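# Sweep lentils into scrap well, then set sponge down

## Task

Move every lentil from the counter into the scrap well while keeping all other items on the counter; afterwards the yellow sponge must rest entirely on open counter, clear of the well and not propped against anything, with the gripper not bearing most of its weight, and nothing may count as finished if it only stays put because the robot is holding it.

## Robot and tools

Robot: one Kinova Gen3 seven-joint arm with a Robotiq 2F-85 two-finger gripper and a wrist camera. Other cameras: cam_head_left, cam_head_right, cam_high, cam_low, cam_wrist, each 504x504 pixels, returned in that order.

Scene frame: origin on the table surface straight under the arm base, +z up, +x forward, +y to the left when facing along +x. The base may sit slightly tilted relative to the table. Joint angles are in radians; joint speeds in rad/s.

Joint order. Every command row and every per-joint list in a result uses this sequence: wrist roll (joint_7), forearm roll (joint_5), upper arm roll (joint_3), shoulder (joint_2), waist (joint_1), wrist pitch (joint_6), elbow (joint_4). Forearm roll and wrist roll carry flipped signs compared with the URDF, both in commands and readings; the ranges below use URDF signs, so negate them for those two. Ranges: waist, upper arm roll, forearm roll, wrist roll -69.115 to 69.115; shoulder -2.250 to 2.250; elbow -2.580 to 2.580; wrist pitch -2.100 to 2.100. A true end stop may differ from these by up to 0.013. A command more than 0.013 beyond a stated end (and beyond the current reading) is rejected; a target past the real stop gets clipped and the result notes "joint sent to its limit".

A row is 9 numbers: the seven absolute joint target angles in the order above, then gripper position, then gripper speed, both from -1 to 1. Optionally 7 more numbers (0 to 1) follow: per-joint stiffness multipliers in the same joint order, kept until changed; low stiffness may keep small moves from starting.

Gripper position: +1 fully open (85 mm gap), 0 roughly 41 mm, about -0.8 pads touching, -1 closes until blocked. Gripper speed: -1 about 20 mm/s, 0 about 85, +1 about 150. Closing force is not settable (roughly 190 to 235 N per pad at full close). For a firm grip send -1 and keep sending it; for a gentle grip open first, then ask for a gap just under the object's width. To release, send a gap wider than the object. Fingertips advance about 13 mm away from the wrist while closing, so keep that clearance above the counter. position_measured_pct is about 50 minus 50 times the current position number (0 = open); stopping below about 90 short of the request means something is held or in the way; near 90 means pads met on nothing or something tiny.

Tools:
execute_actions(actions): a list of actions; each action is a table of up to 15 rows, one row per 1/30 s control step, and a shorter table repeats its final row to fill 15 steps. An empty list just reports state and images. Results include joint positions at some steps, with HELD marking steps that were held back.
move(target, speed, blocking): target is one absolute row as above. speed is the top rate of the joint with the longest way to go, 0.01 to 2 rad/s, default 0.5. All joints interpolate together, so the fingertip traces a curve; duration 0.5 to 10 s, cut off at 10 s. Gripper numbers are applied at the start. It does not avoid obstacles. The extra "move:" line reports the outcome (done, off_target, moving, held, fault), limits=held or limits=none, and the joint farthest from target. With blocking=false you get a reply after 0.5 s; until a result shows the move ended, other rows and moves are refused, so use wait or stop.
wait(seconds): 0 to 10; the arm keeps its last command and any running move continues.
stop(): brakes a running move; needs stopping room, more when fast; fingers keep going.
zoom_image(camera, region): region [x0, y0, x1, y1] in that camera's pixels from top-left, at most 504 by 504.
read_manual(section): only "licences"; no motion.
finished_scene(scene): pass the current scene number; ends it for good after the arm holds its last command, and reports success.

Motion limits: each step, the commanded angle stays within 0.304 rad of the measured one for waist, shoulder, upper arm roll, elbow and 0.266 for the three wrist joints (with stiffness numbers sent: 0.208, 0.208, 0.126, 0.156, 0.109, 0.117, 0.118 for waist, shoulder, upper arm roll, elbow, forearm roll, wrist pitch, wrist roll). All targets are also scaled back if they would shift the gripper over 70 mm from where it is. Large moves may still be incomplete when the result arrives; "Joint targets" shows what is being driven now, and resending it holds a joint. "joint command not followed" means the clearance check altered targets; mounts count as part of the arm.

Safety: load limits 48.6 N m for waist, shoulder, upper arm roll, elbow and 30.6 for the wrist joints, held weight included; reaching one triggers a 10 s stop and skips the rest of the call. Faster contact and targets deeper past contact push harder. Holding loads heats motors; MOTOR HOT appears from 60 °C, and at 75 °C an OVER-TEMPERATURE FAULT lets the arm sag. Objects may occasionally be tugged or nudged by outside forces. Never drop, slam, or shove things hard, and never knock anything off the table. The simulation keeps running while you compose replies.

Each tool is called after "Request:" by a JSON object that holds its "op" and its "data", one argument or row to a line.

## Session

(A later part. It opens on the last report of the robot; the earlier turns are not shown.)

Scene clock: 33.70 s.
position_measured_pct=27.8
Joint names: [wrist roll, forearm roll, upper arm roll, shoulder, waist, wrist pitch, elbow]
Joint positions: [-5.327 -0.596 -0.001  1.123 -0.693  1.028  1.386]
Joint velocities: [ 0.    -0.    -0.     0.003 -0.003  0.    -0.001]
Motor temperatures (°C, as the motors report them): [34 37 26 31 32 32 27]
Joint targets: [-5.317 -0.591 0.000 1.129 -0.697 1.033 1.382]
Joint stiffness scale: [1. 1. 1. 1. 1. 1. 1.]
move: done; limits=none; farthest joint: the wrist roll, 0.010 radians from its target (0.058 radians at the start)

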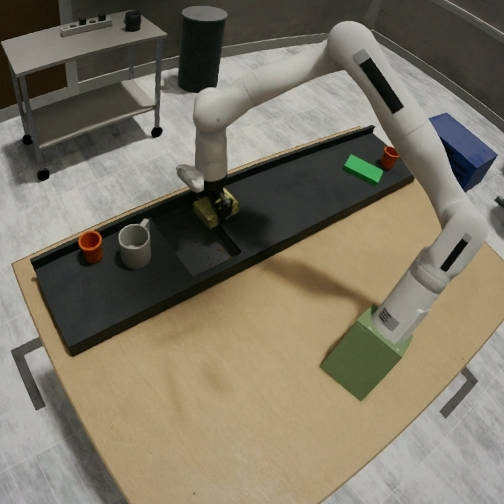

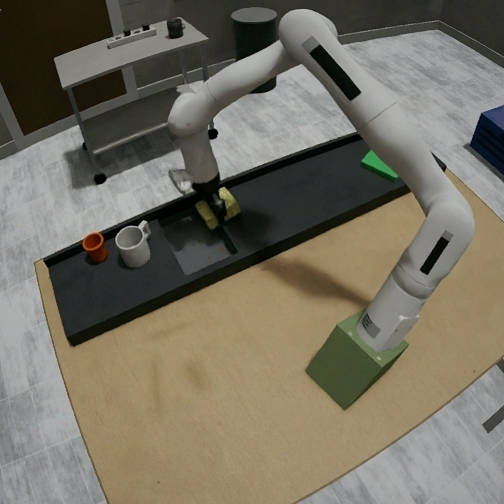

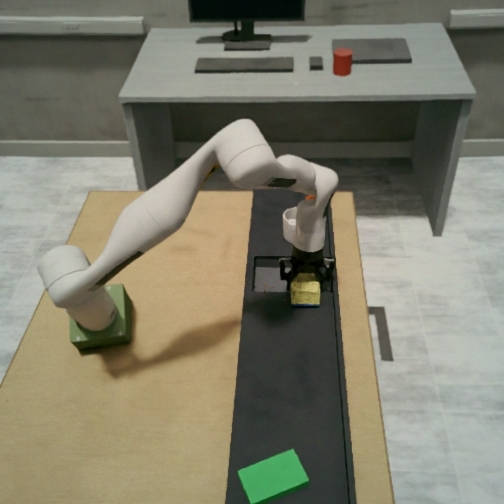

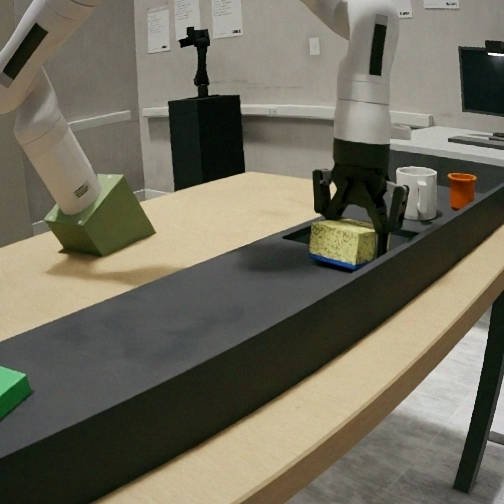

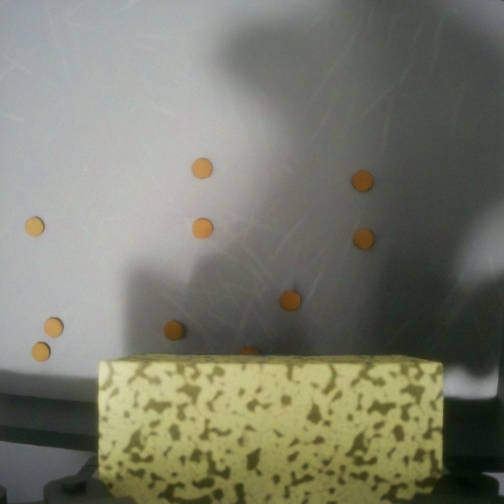

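Request:
{"op": "move", "data": {
  "target": [-5.37,-0.545,0,1.075,-0.72,1.10,1.355,0.44,-1]
}}

Request:
{"op": "move", "data": {
  "target": [-5.365,-0.66,0,0.886,-0.586,0.967,1.657,0.44,-1]
}}

Scene clock: 35.27 s.
position_measured_pct=27.8
Joint names: [wrist roll, forearm roll, upper arm roll, shoulder, waist, wrist pitch, elbow]
Joint positions: [-5.36  -0.55  -0.001  1.079 -0.716  1.094  1.359]
Joint velocities: [-0.002 -0.    -0.001 -0.003 -0.001  0.     0.   ]
Motor temperatures (°C, as the motors report them): [34 37 26 31 32 32 27]
Joint targets: [-5.370 -0.545 0.000 1.075 -0.720 1.100 1.355]
Joint stiffness scale: [1. 1. 1. 1. 1. 1. 1.]
move: done; limits=none; farthest joint: the wrist roll, 0.010 radians from its target (0.043 radians at the start)

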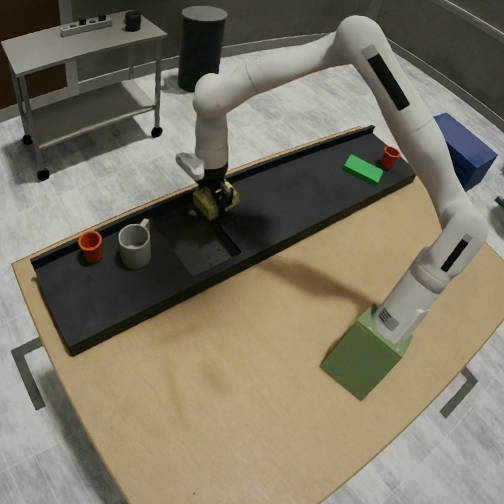

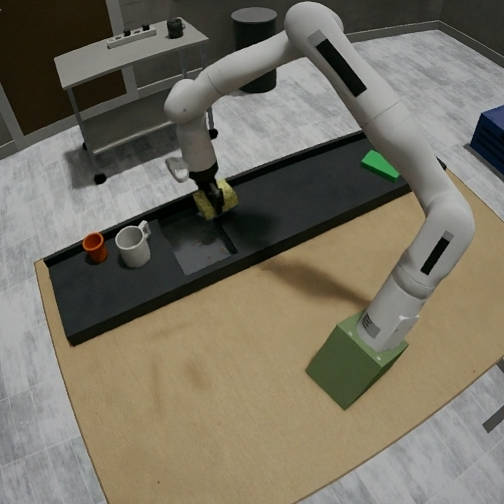

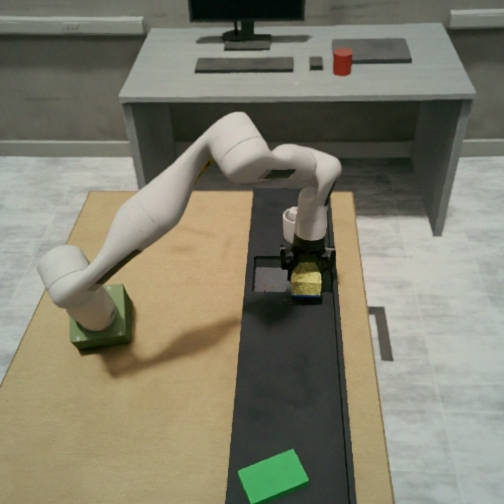

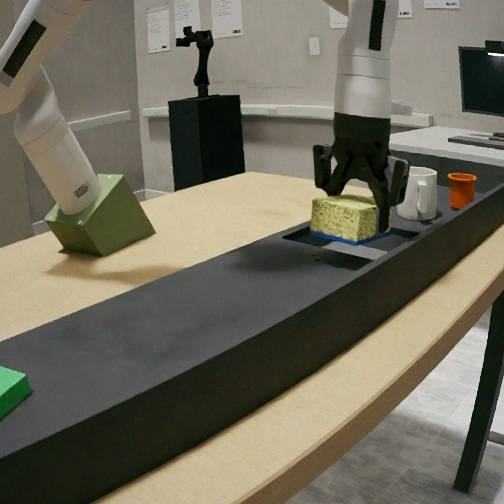

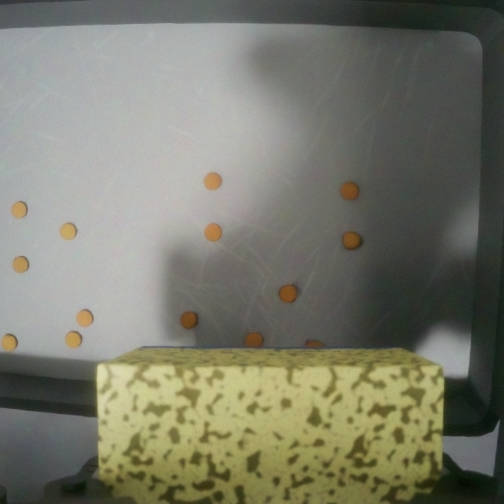

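Scene clock: 36.47 s.
position_measured_pct=27.8
Joint names: [wrist roll, forearm roll, upper arm roll, shoulder, waist, wrist pitch, elbow]
Joint positions: [-5.36  -0.655 -0.001  0.89  -0.59   0.973  1.653]
Joint velocities: [-0.    -0.    -0.    -0.003  0.002 -0.     0.001]
Motor temperatures (°C, as the motors report them): [34 37 26 31 32 32 27]
Joint targets: [-5.365 -0.660 0.000 0.886 -0.586 0.967 1.657]
Joint stiffness scale: [1. 1. 1. 1. 1. 1. 1.]
move: done; limits=none; farthest joint: the wrist pitch, 0.006 radians from its target (0.127 radians at the start)

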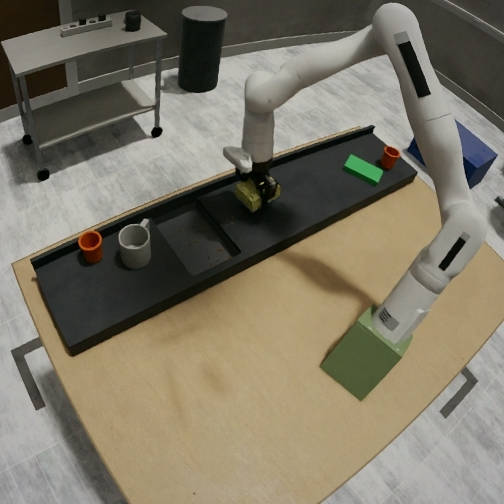

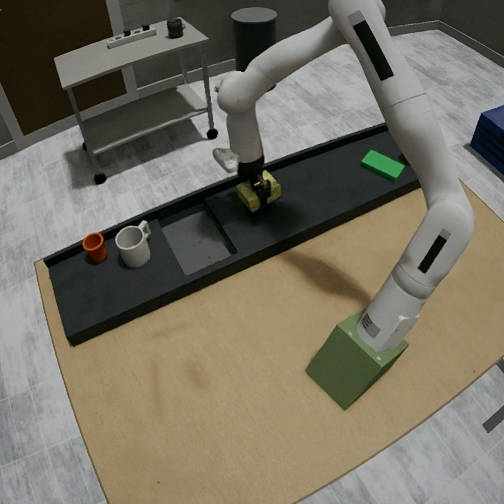

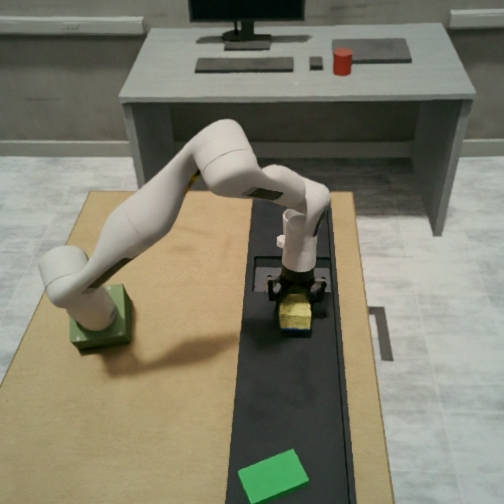

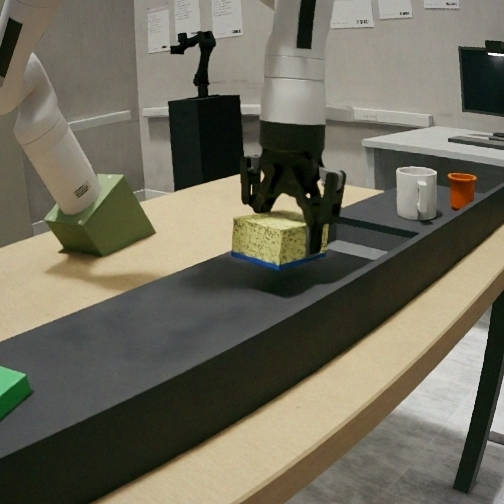

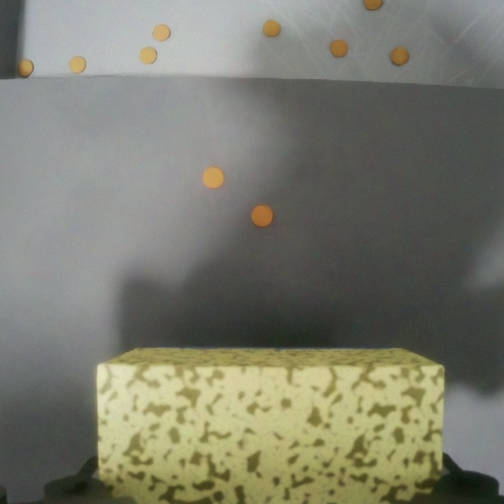

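Request:
{"op": "move", "data": {
  "target": [-5.31,-0.716,0,0.932,-0.558,0.895,1.691,0.44,-1],
  "speed": 0.15
}}

Request:
{"op": "move", "data": {
  "target": [-5.272,-0.672,0,0.987,-0.632,0.922,1.635,0.44,-1],
  "speed": 0.12
}}

Request:
{"op": "move", "data": {
  "target": [-5.231,-0.593,0,1.106,-0.750,0.978,1.489,0.44,-1],
  "speed": 0.12
}}

Request:
{"op": "move", "data": {
  "target": [-5.29,-0.545,0,1.055,-0.775,1.045,1.46,0.44,-1]
}}

Request:
{"op": "move", "data": {
  "target": [-5.40,-0.695,0,0.83,-0.52,0.95,1.705,0.44,-1]
}}

Scene clock: 37.70 s.
position_measured_pct=27.8
Joint names: [wrist roll, forearm roll, upper arm roll, shoulder, waist, wrist pitch, elbow]
Joint positions: [-5.32  -0.712 -0.001  0.927 -0.562  0.901  1.686]
Joint velocities: [ 0.    -0.001 -0.     0.003  0.002 -0.001  0.   ]
Motor temperatures (°C, as the motors report them): [34 37 26 31 32 32 27]
Joint targets: [-5.310 -0.716 0.000 0.932 -0.558 0.895 1.691]
Joint stiffness scale: [1. 1. 1. 1. 1. 1. 1.]
move: done; limits=none; farthest joint: the wrist roll, 0.010 radians from its target (0.050 radians at the start)

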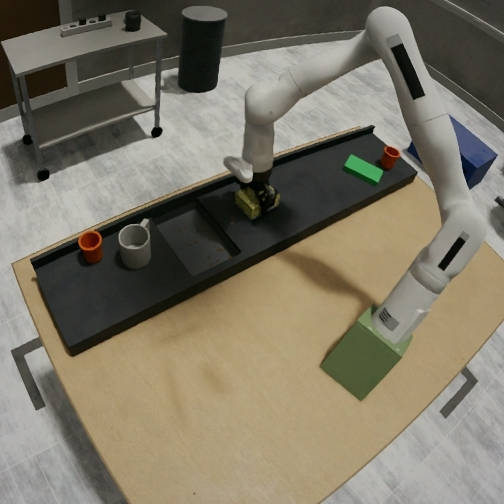

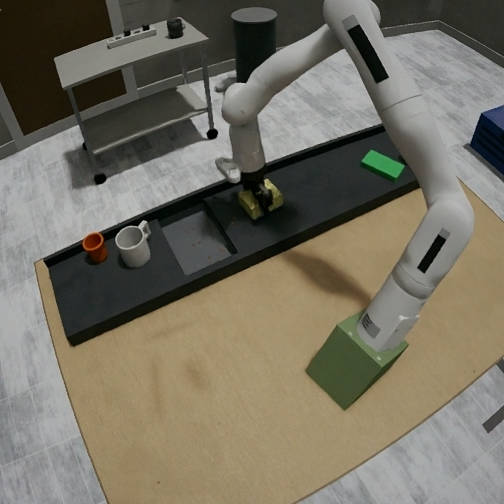

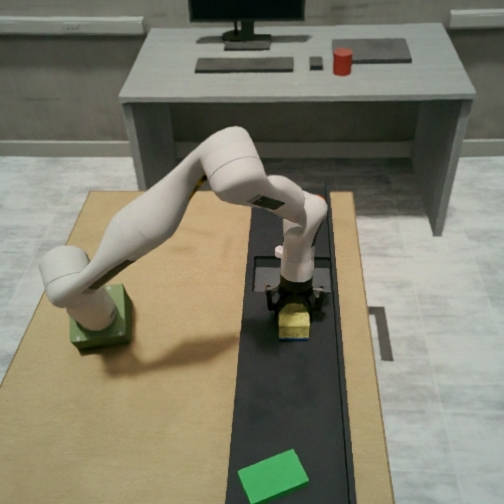

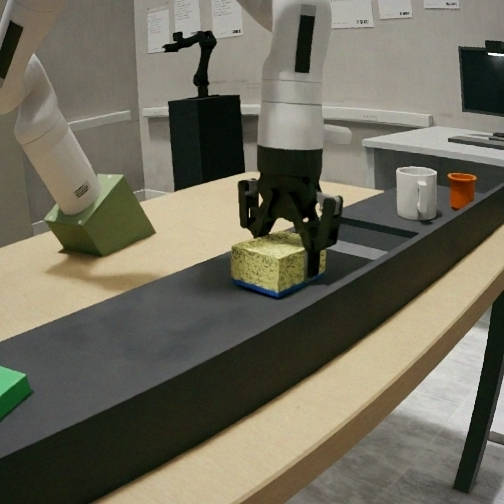

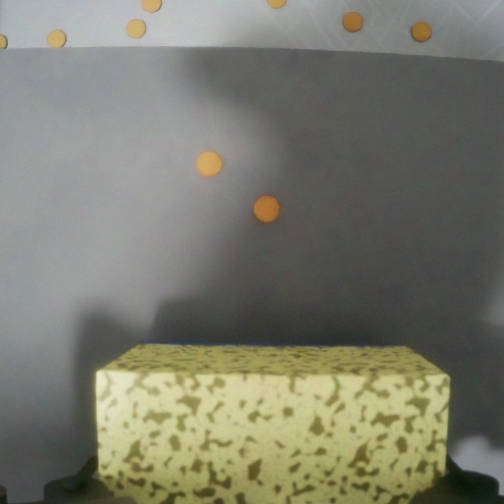

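Scene clock: 38.73 s.
position_measured_pct=27.8
Joint names: [wrist roll, forearm roll, upper arm roll, shoulder, waist, wrist pitch, elbow]
Joint positions: [-5.282 -0.678 -0.001  0.982 -0.628  0.917  1.639]
Joint velocities: [ 0.     0.    -0.     0.002 -0.003  0.    -0.001]
Motor temperatures (°C, as the motors report them): [34 37 26 31 32 32 27]
Joint targets: [-5.272 -0.672 0.000 0.987 -0.632 0.922 1.635]
Joint stiffness scale: [1. 1. 1. 1. 1. 1. 1.]
move: done; limits=none; farthest joint: the wrist roll, 0.010 radians from its target (0.048 radians at the start)

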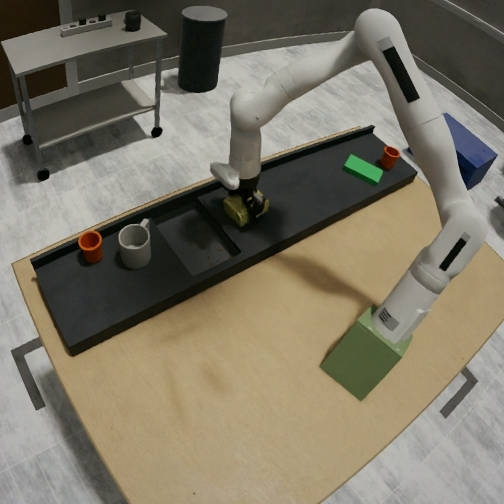

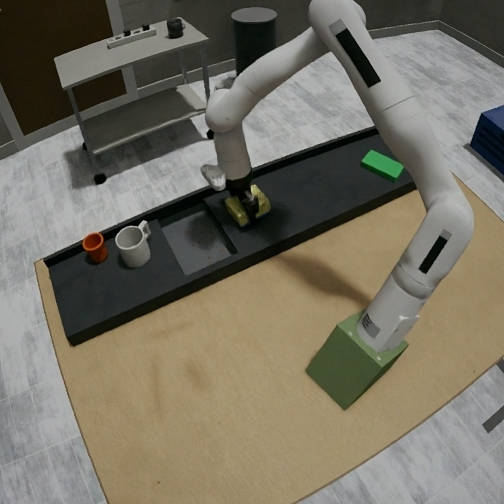

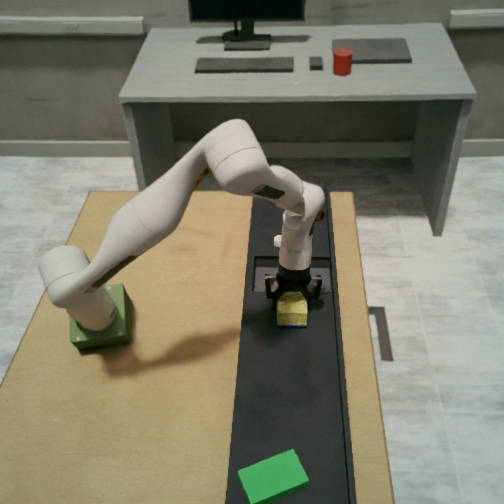

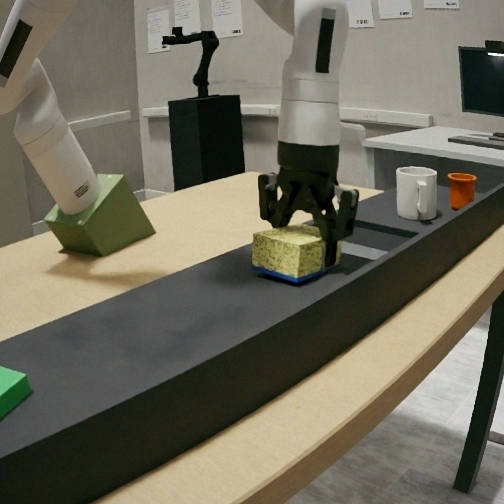

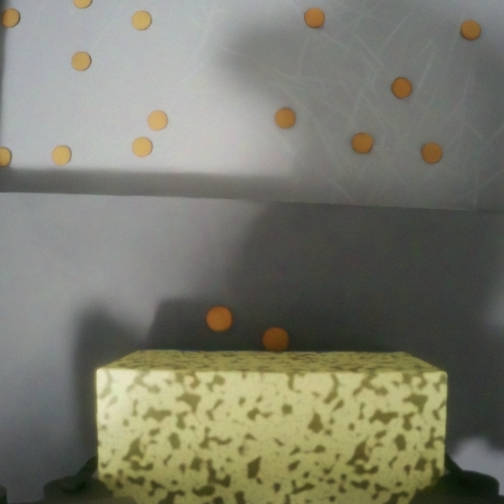

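Scene clock: 40.43 s.
position_measured_pct=27.8
Joint names: [wrist roll, forearm roll, upper arm roll, shoulder, waist, wrist pitch, elbow]
Joint positions: [-5.241 -0.598 -0.001  1.102 -0.746  0.972  1.493]
Joint velocities: [ 0.002  0.    -0.     0.004 -0.002  0.    -0.001]
Motor temperatures (°C, as the motors report them): [34 37 26 31 33 32 27]
Joint targets: [-5.231 -0.593 0.000 1.106 -0.750 0.978 1.489]
Joint stiffness scale: [1. 1. 1. 1. 1. 1. 1.]
move: done; limits=none; farthest joint: the wrist roll, 0.010 radians from its target (0.051 radians at the start)

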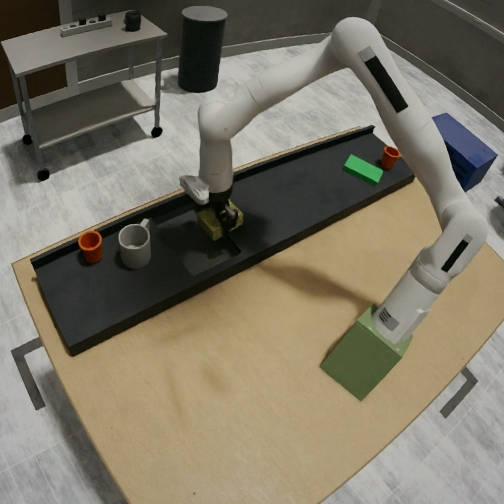

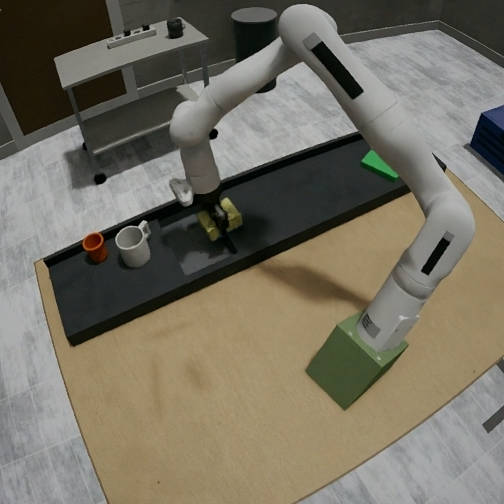

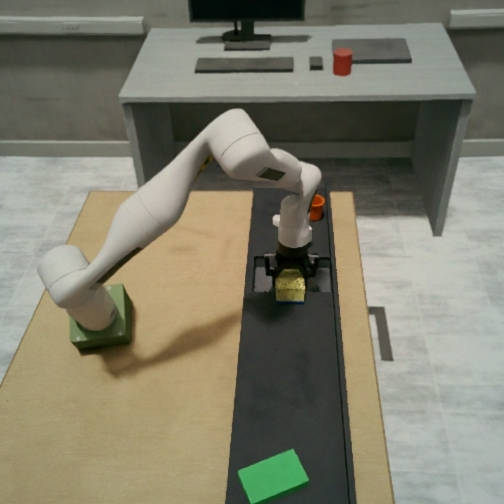

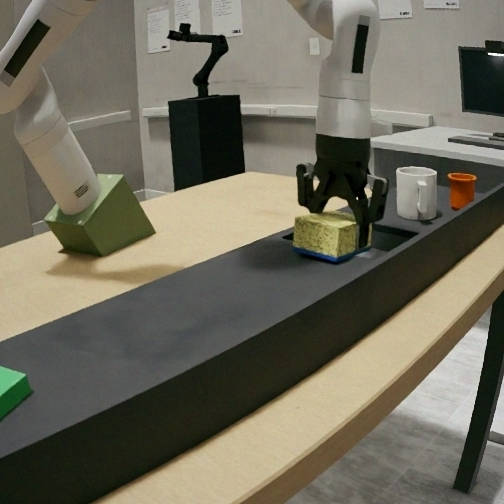

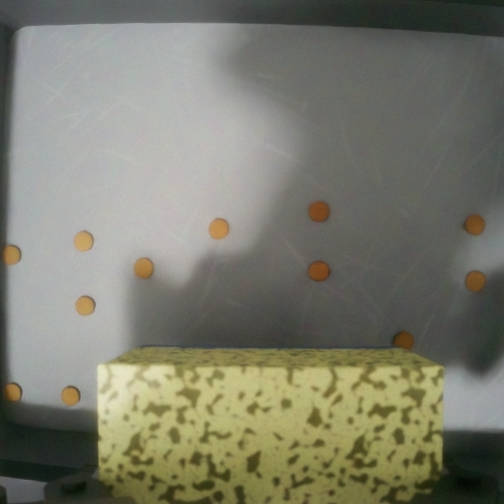

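Scene clock: 41.30 s.
position_measured_pct=27.8
Joint names: [wrist roll, forearm roll, upper arm roll, shoulder, waist, wrist pitch, elbow]
Joint positions: [-5.28  -0.55  -0.001  1.059 -0.771  1.039  1.464]
Joint velocities: [-0.     0.     0.    -0.002 -0.001  0.    -0.   ]
Motor temperatures (°C, as the motors report them): [34 37 26 31 33 32 27]
Joint targets: [-5.290 -0.545 0.000 1.055 -0.775 1.045 1.460]
Joint stiffness scale: [1. 1. 1. 1. 1. 1. 1.]
move: done; limits=none; farthest joint: the wrist roll, 0.010 radians from its target (0.049 radians at the start)

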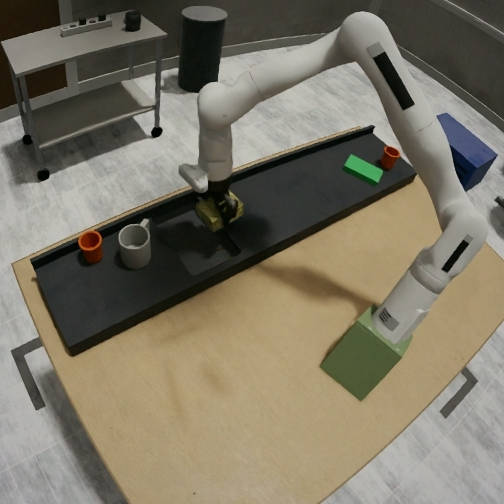

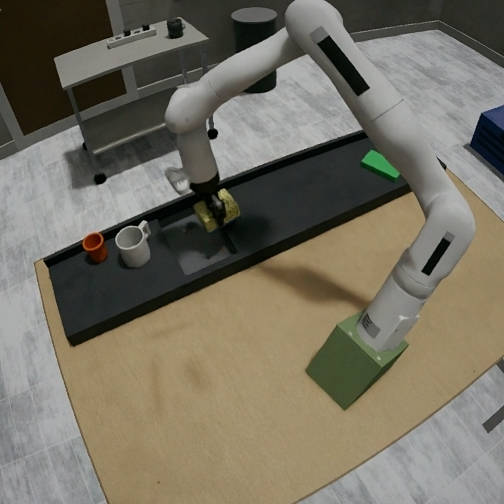

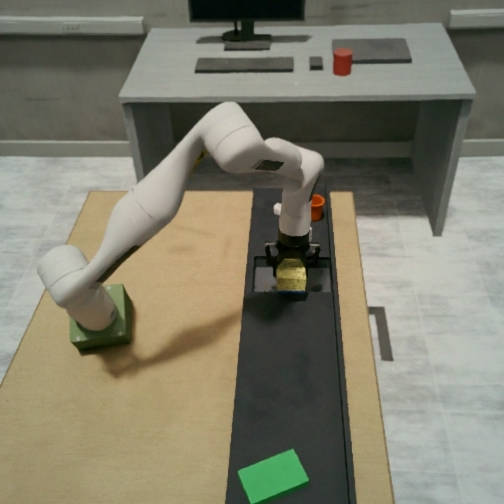

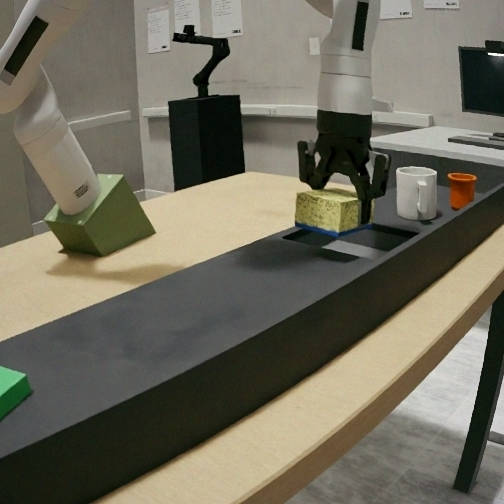

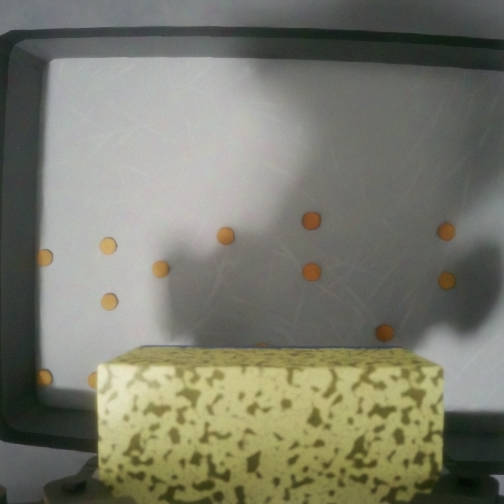

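Scene clock: 42.47 s.
position_measured_pct=27.8
Joint names: [wrist roll, forearm roll, upper arm roll, shoulder, waist, wrist pitch, elbow]
Joint positions: [-5.39  -0.69  -0.     0.834 -0.524  0.956  1.701]
Joint velocities: [ 0.001 -0.     0.    -0.002  0.003 -0.     0.   ]
Motor temperatures (°C, as the motors report them): [34 37 26 32 33 32 27]
Joint targets: [-5.400 -0.695 0.000 0.830 -0.520 0.950 1.705]
Joint stiffness scale: [1. 1. 1. 1. 1. 1. 1.]
move: done; limits=none; farthest joint: the wrist roll, 0.010 radians from its target (0.120 radians at the start)

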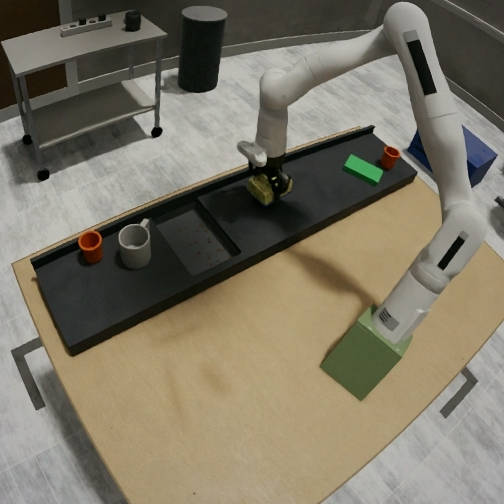

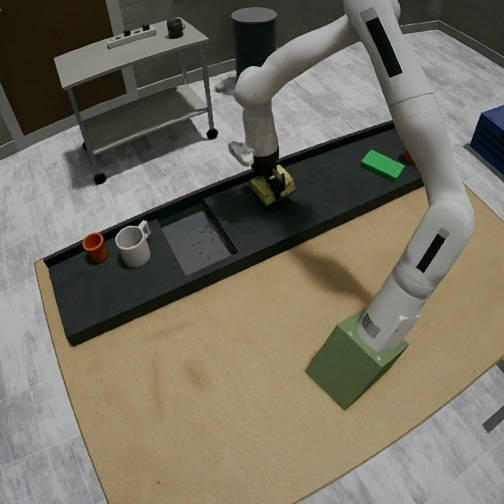

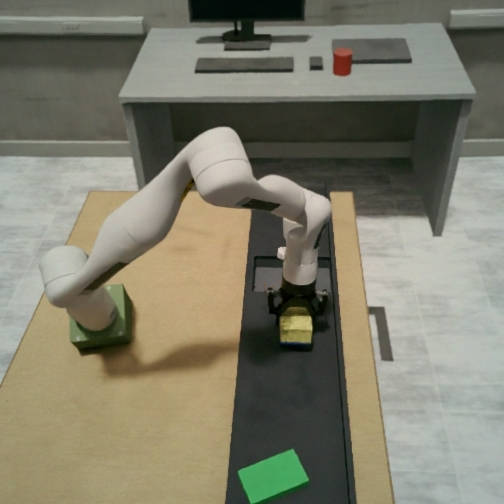

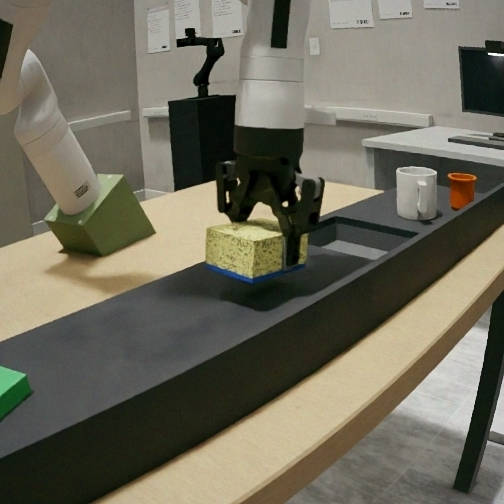

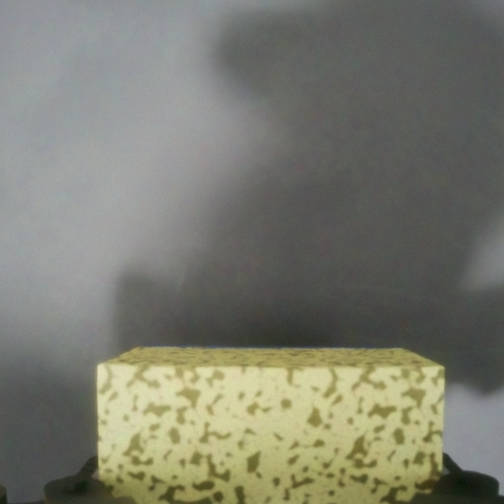

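Go a bit further from the well and place.

Request:
{"op": "move", "data": {
  "target": [-5.475,-0.725,0,0.775,-0.435,0.94,1.733,0.44,-1]
}}

Request:
{"op": "move", "data": {
  "target": [-5.415,-0.776,0,0.822,-0.41,0.87,1.764,0.44,-1],
  "speed": 0.15
}}

Request:
{"op": "move", "data": {
  "target": [-5.415,-0.776,0,0.822,-0.41,0.87,1.764,1,0]
}}

Request:
{"op": "move", "data": {
  "target": [-5.52,-0.67,0,0.73,-0.46,1.01,1.70,1,0]
}}

Request:
{"op": "zoom_image", "data": {
  "camera": "cam_head_right",
  "region": [120,140,360,300]
}}

Request:
{"op": "zoom_image", "data": {
  "camera": "cam_high",
  "region": [210,230,370,480]
}}

Scene clock: 43.67 s.
position_measured_pct=27.8
Joint names: [wrist roll, forearm roll, upper arm roll, shoulder, waist, wrist pitch, elbow]
Joint positions: [-5.465 -0.72  -0.     0.779 -0.439  0.946  1.729]
Joint velocities: [ 0.001  0.     0.    -0.001  0.003 -0.     0.   ]
Motor temperatures (°C, as the motors report them): [34 37 26 32 33 32 27]
Joint targets: [-5.475 -0.725 0.000 0.775 -0.435 0.940 1.733]
Joint stiffness scale: [1. 1. 1. 1. 1. 1. 1.]
move: done; limits=none; farthest joint: the wrist roll, 0.010 radians from its target (0.085 radians at the start)

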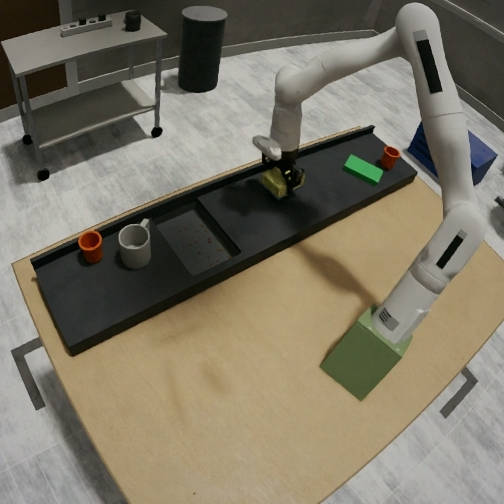

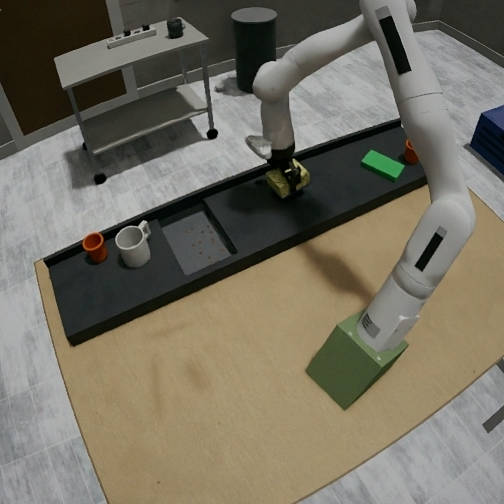

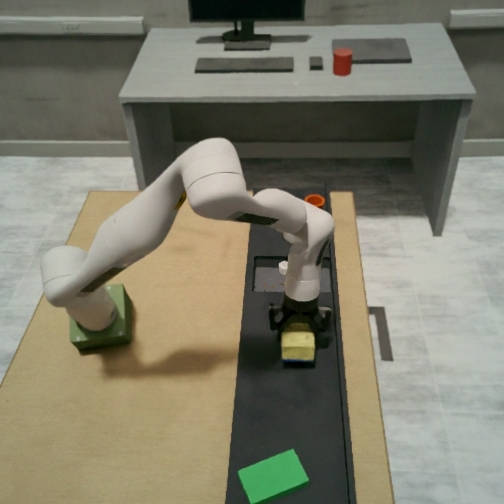

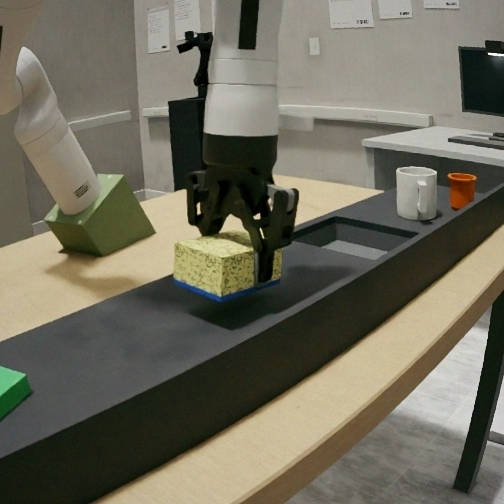

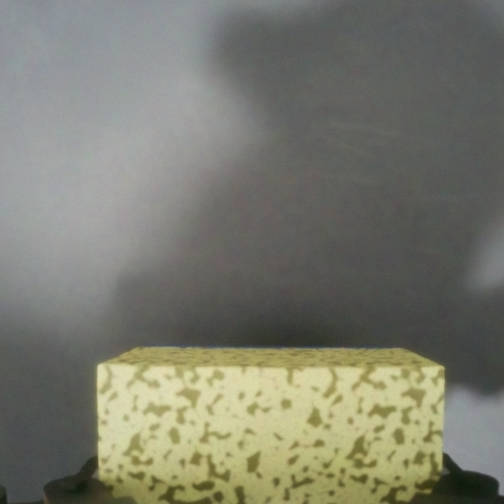

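Scene clock: 44.57 s.
position_measured_pct=27.8
Joint names: [wrist roll, forearm roll, upper arm roll, shoulder, waist, wrist pitch, elbow]
Joint positions: [-5.425 -0.772 -0.     0.817 -0.414  0.876  1.759]
Joint velocities: [ 0.    -0.001 -0.     0.002  0.002 -0.    -0.   ]
Motor temperatures (°C, as the motors report them): [34 37 26 32 33 32 27]
Joint targets: [-5.415 -0.776 0.000 0.822 -0.410 0.870 1.764]
Joint stiffness scale: [1. 1. 1. 1. 1. 1. 1.]
move: done; limits=none; farthest joint: the wrist roll, 0.010 radians from its target (0.050 radians at the start)

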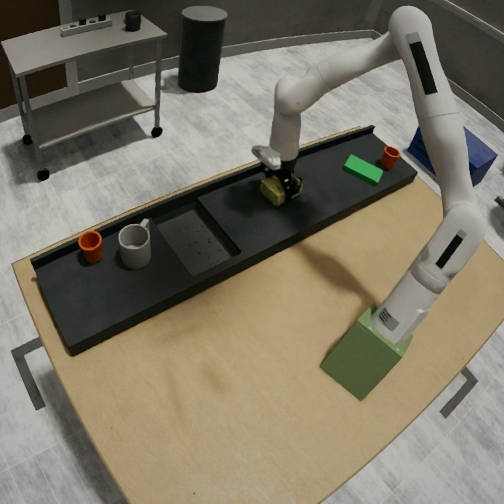

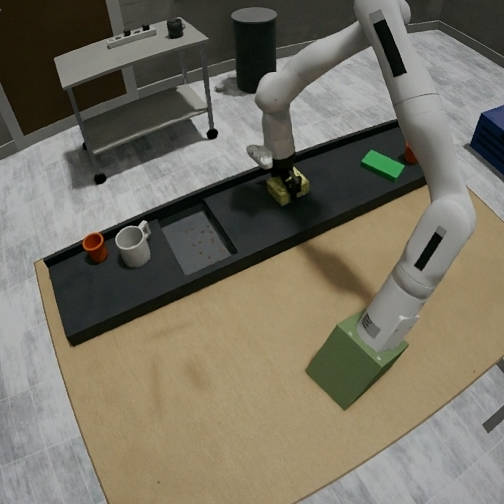

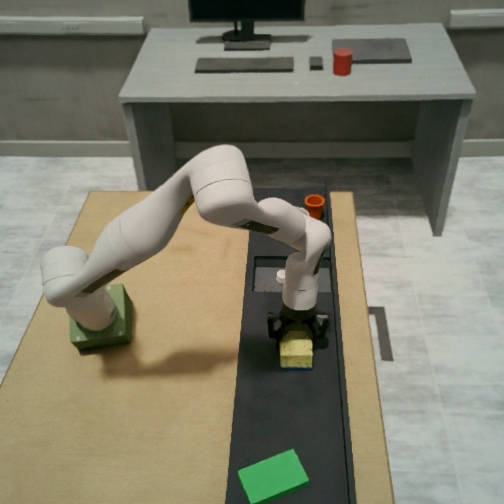

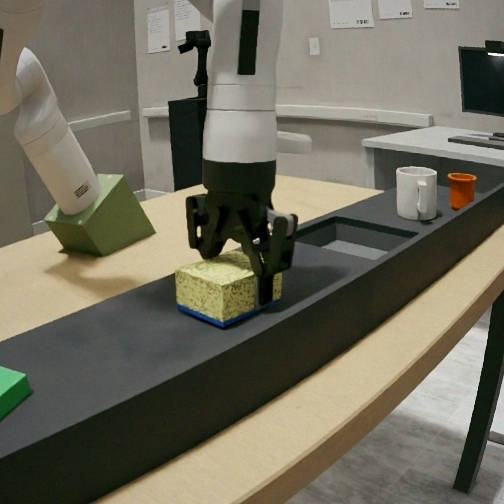

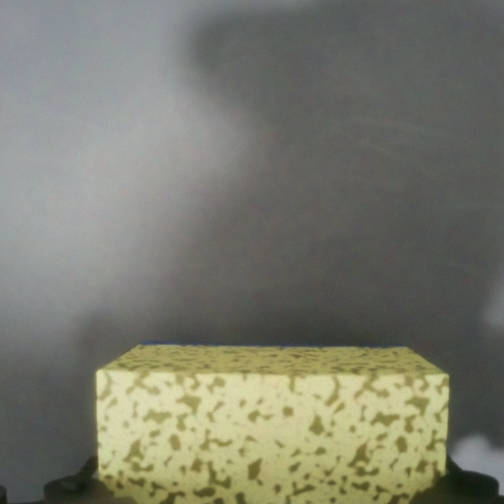

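Scene clock: 45.27 s.
position_measured_pct=0.0
Joint names: [wrist roll, forearm roll, upper arm roll, shoulder, waist, wrist pitch, elbow]
Joint positions: [-5.425 -0.772 -0.     0.818 -0.414  0.876  1.76 ]
Joint velocities: [-0.001 -0.     0.    -0.     0.    -0.     0.   ]
Motor temperatures (°C, as the motors report them): [34 37 26 32 33 32 27]
Joint targets: [-5.415 -0.776 0.000 0.822 -0.410 0.870 1.764]
Joint stiffness scale: [1. 1. 1. 1. 1. 1. 1.]
move: done; limits=none; farthest joint: the wrist roll, 0.010 radians from its target (0.010 radians at the start)

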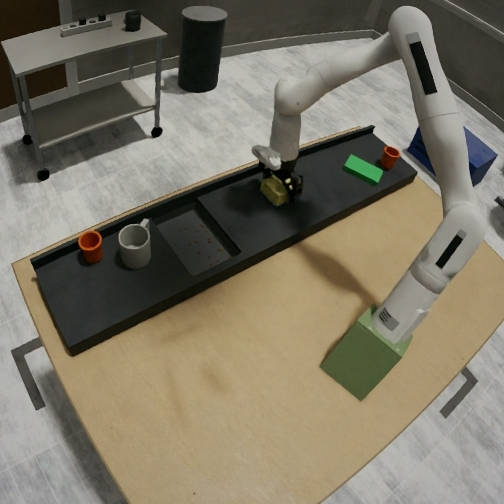

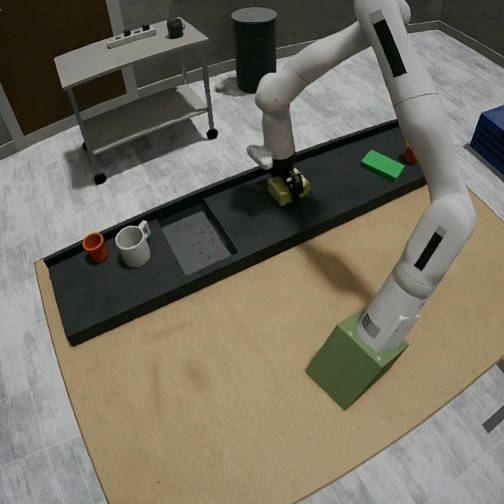

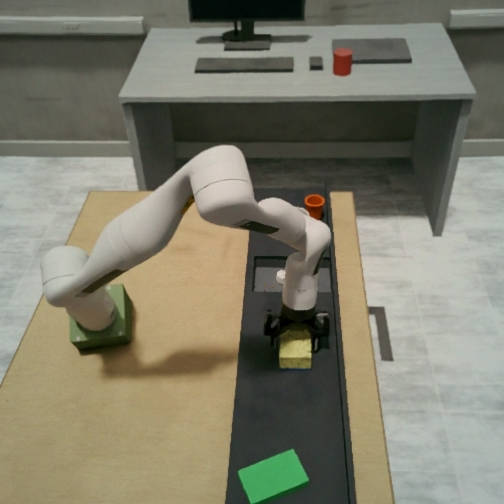

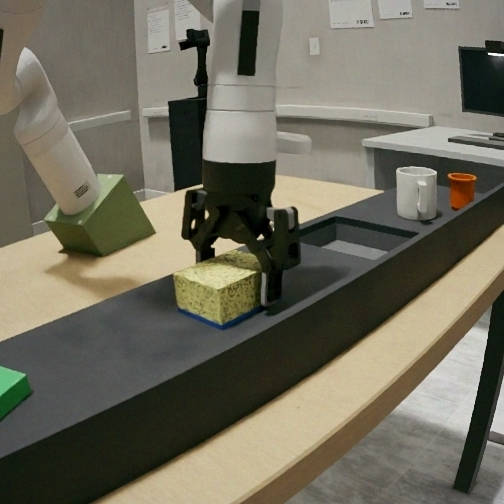

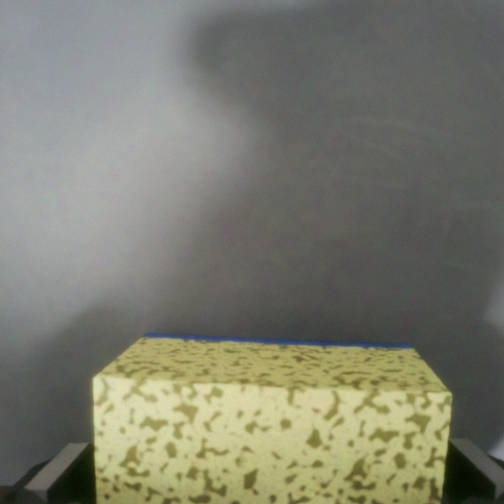

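Scene clock: 46.20 s.
position_measured_pct=0.0
Joint names: [wrist roll, forearm roll, upper arm roll, shoulder, waist, wrist pitch, elbow]
Joint positions: [-5.51  -0.675 -0.     0.734 -0.456  1.004  1.704]
Joint velocities: [-0.    -0.    -0.    -0.002 -0.001 -0.    -0.   ]
Motor temperatures (°C, as the motors report them): [34 37 26 32 33 32 27]
Joint targets: [-5.520 -0.670 0.000 0.730 -0.460 1.010 1.700]
Joint stiffness scale: [1. 1. 1. 1. 1. 1. 1.]
move: done; limits=none; farthest joint: the wrist roll, 0.010 radians from its target (0.095 radians at the start)

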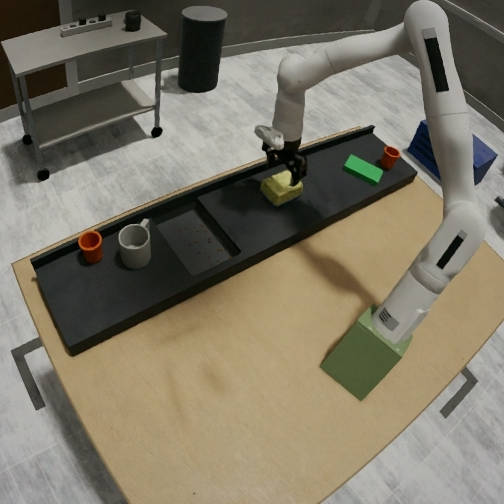

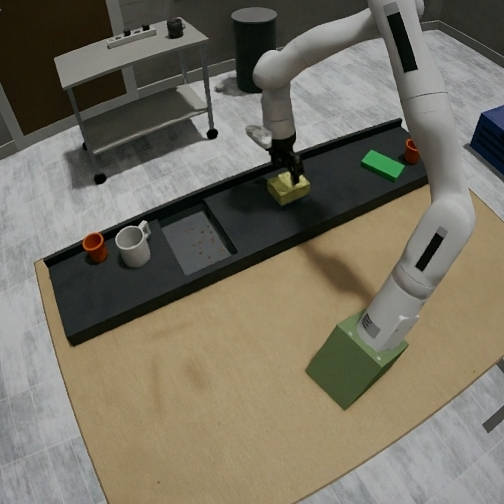

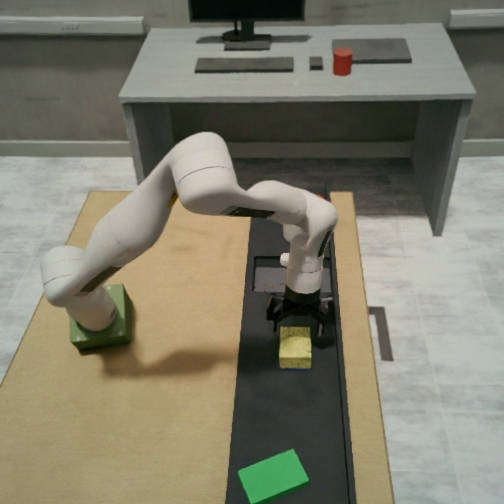

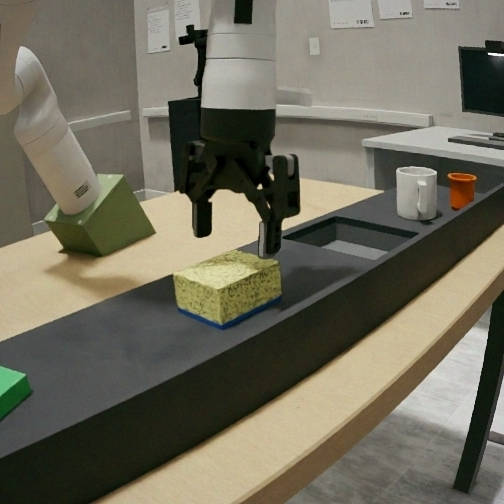

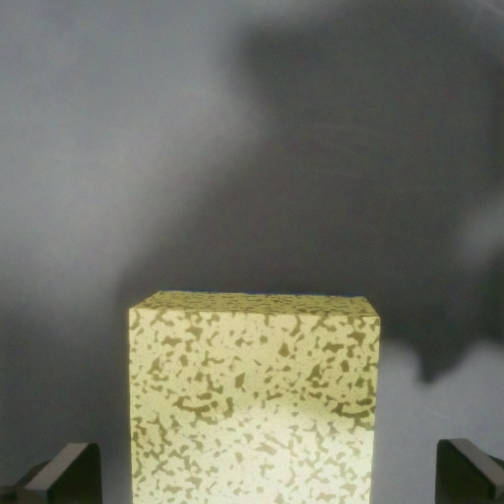

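Region (120, 140, 360, 300) of cam_head_right's 504x504 image, scaled by 2.100, with more detail than that image has.

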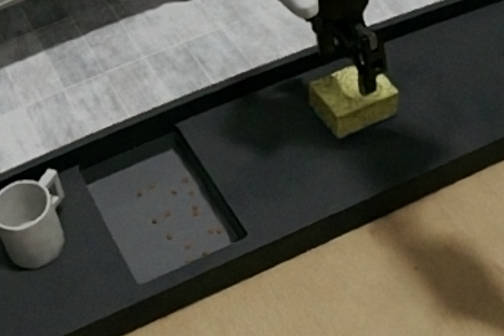

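Region (210, 230, 370, 480) of cam_high's 504x504 image, scaled by 2.016, with more detail than that image has; it fills the left 323 columns of this view, and the rest is white.

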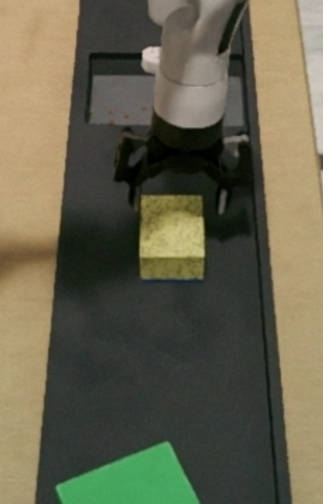

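Request:
{"op": "finished_scene", "data": {
  "scene": 2
}}

The scene is finished: the task was done.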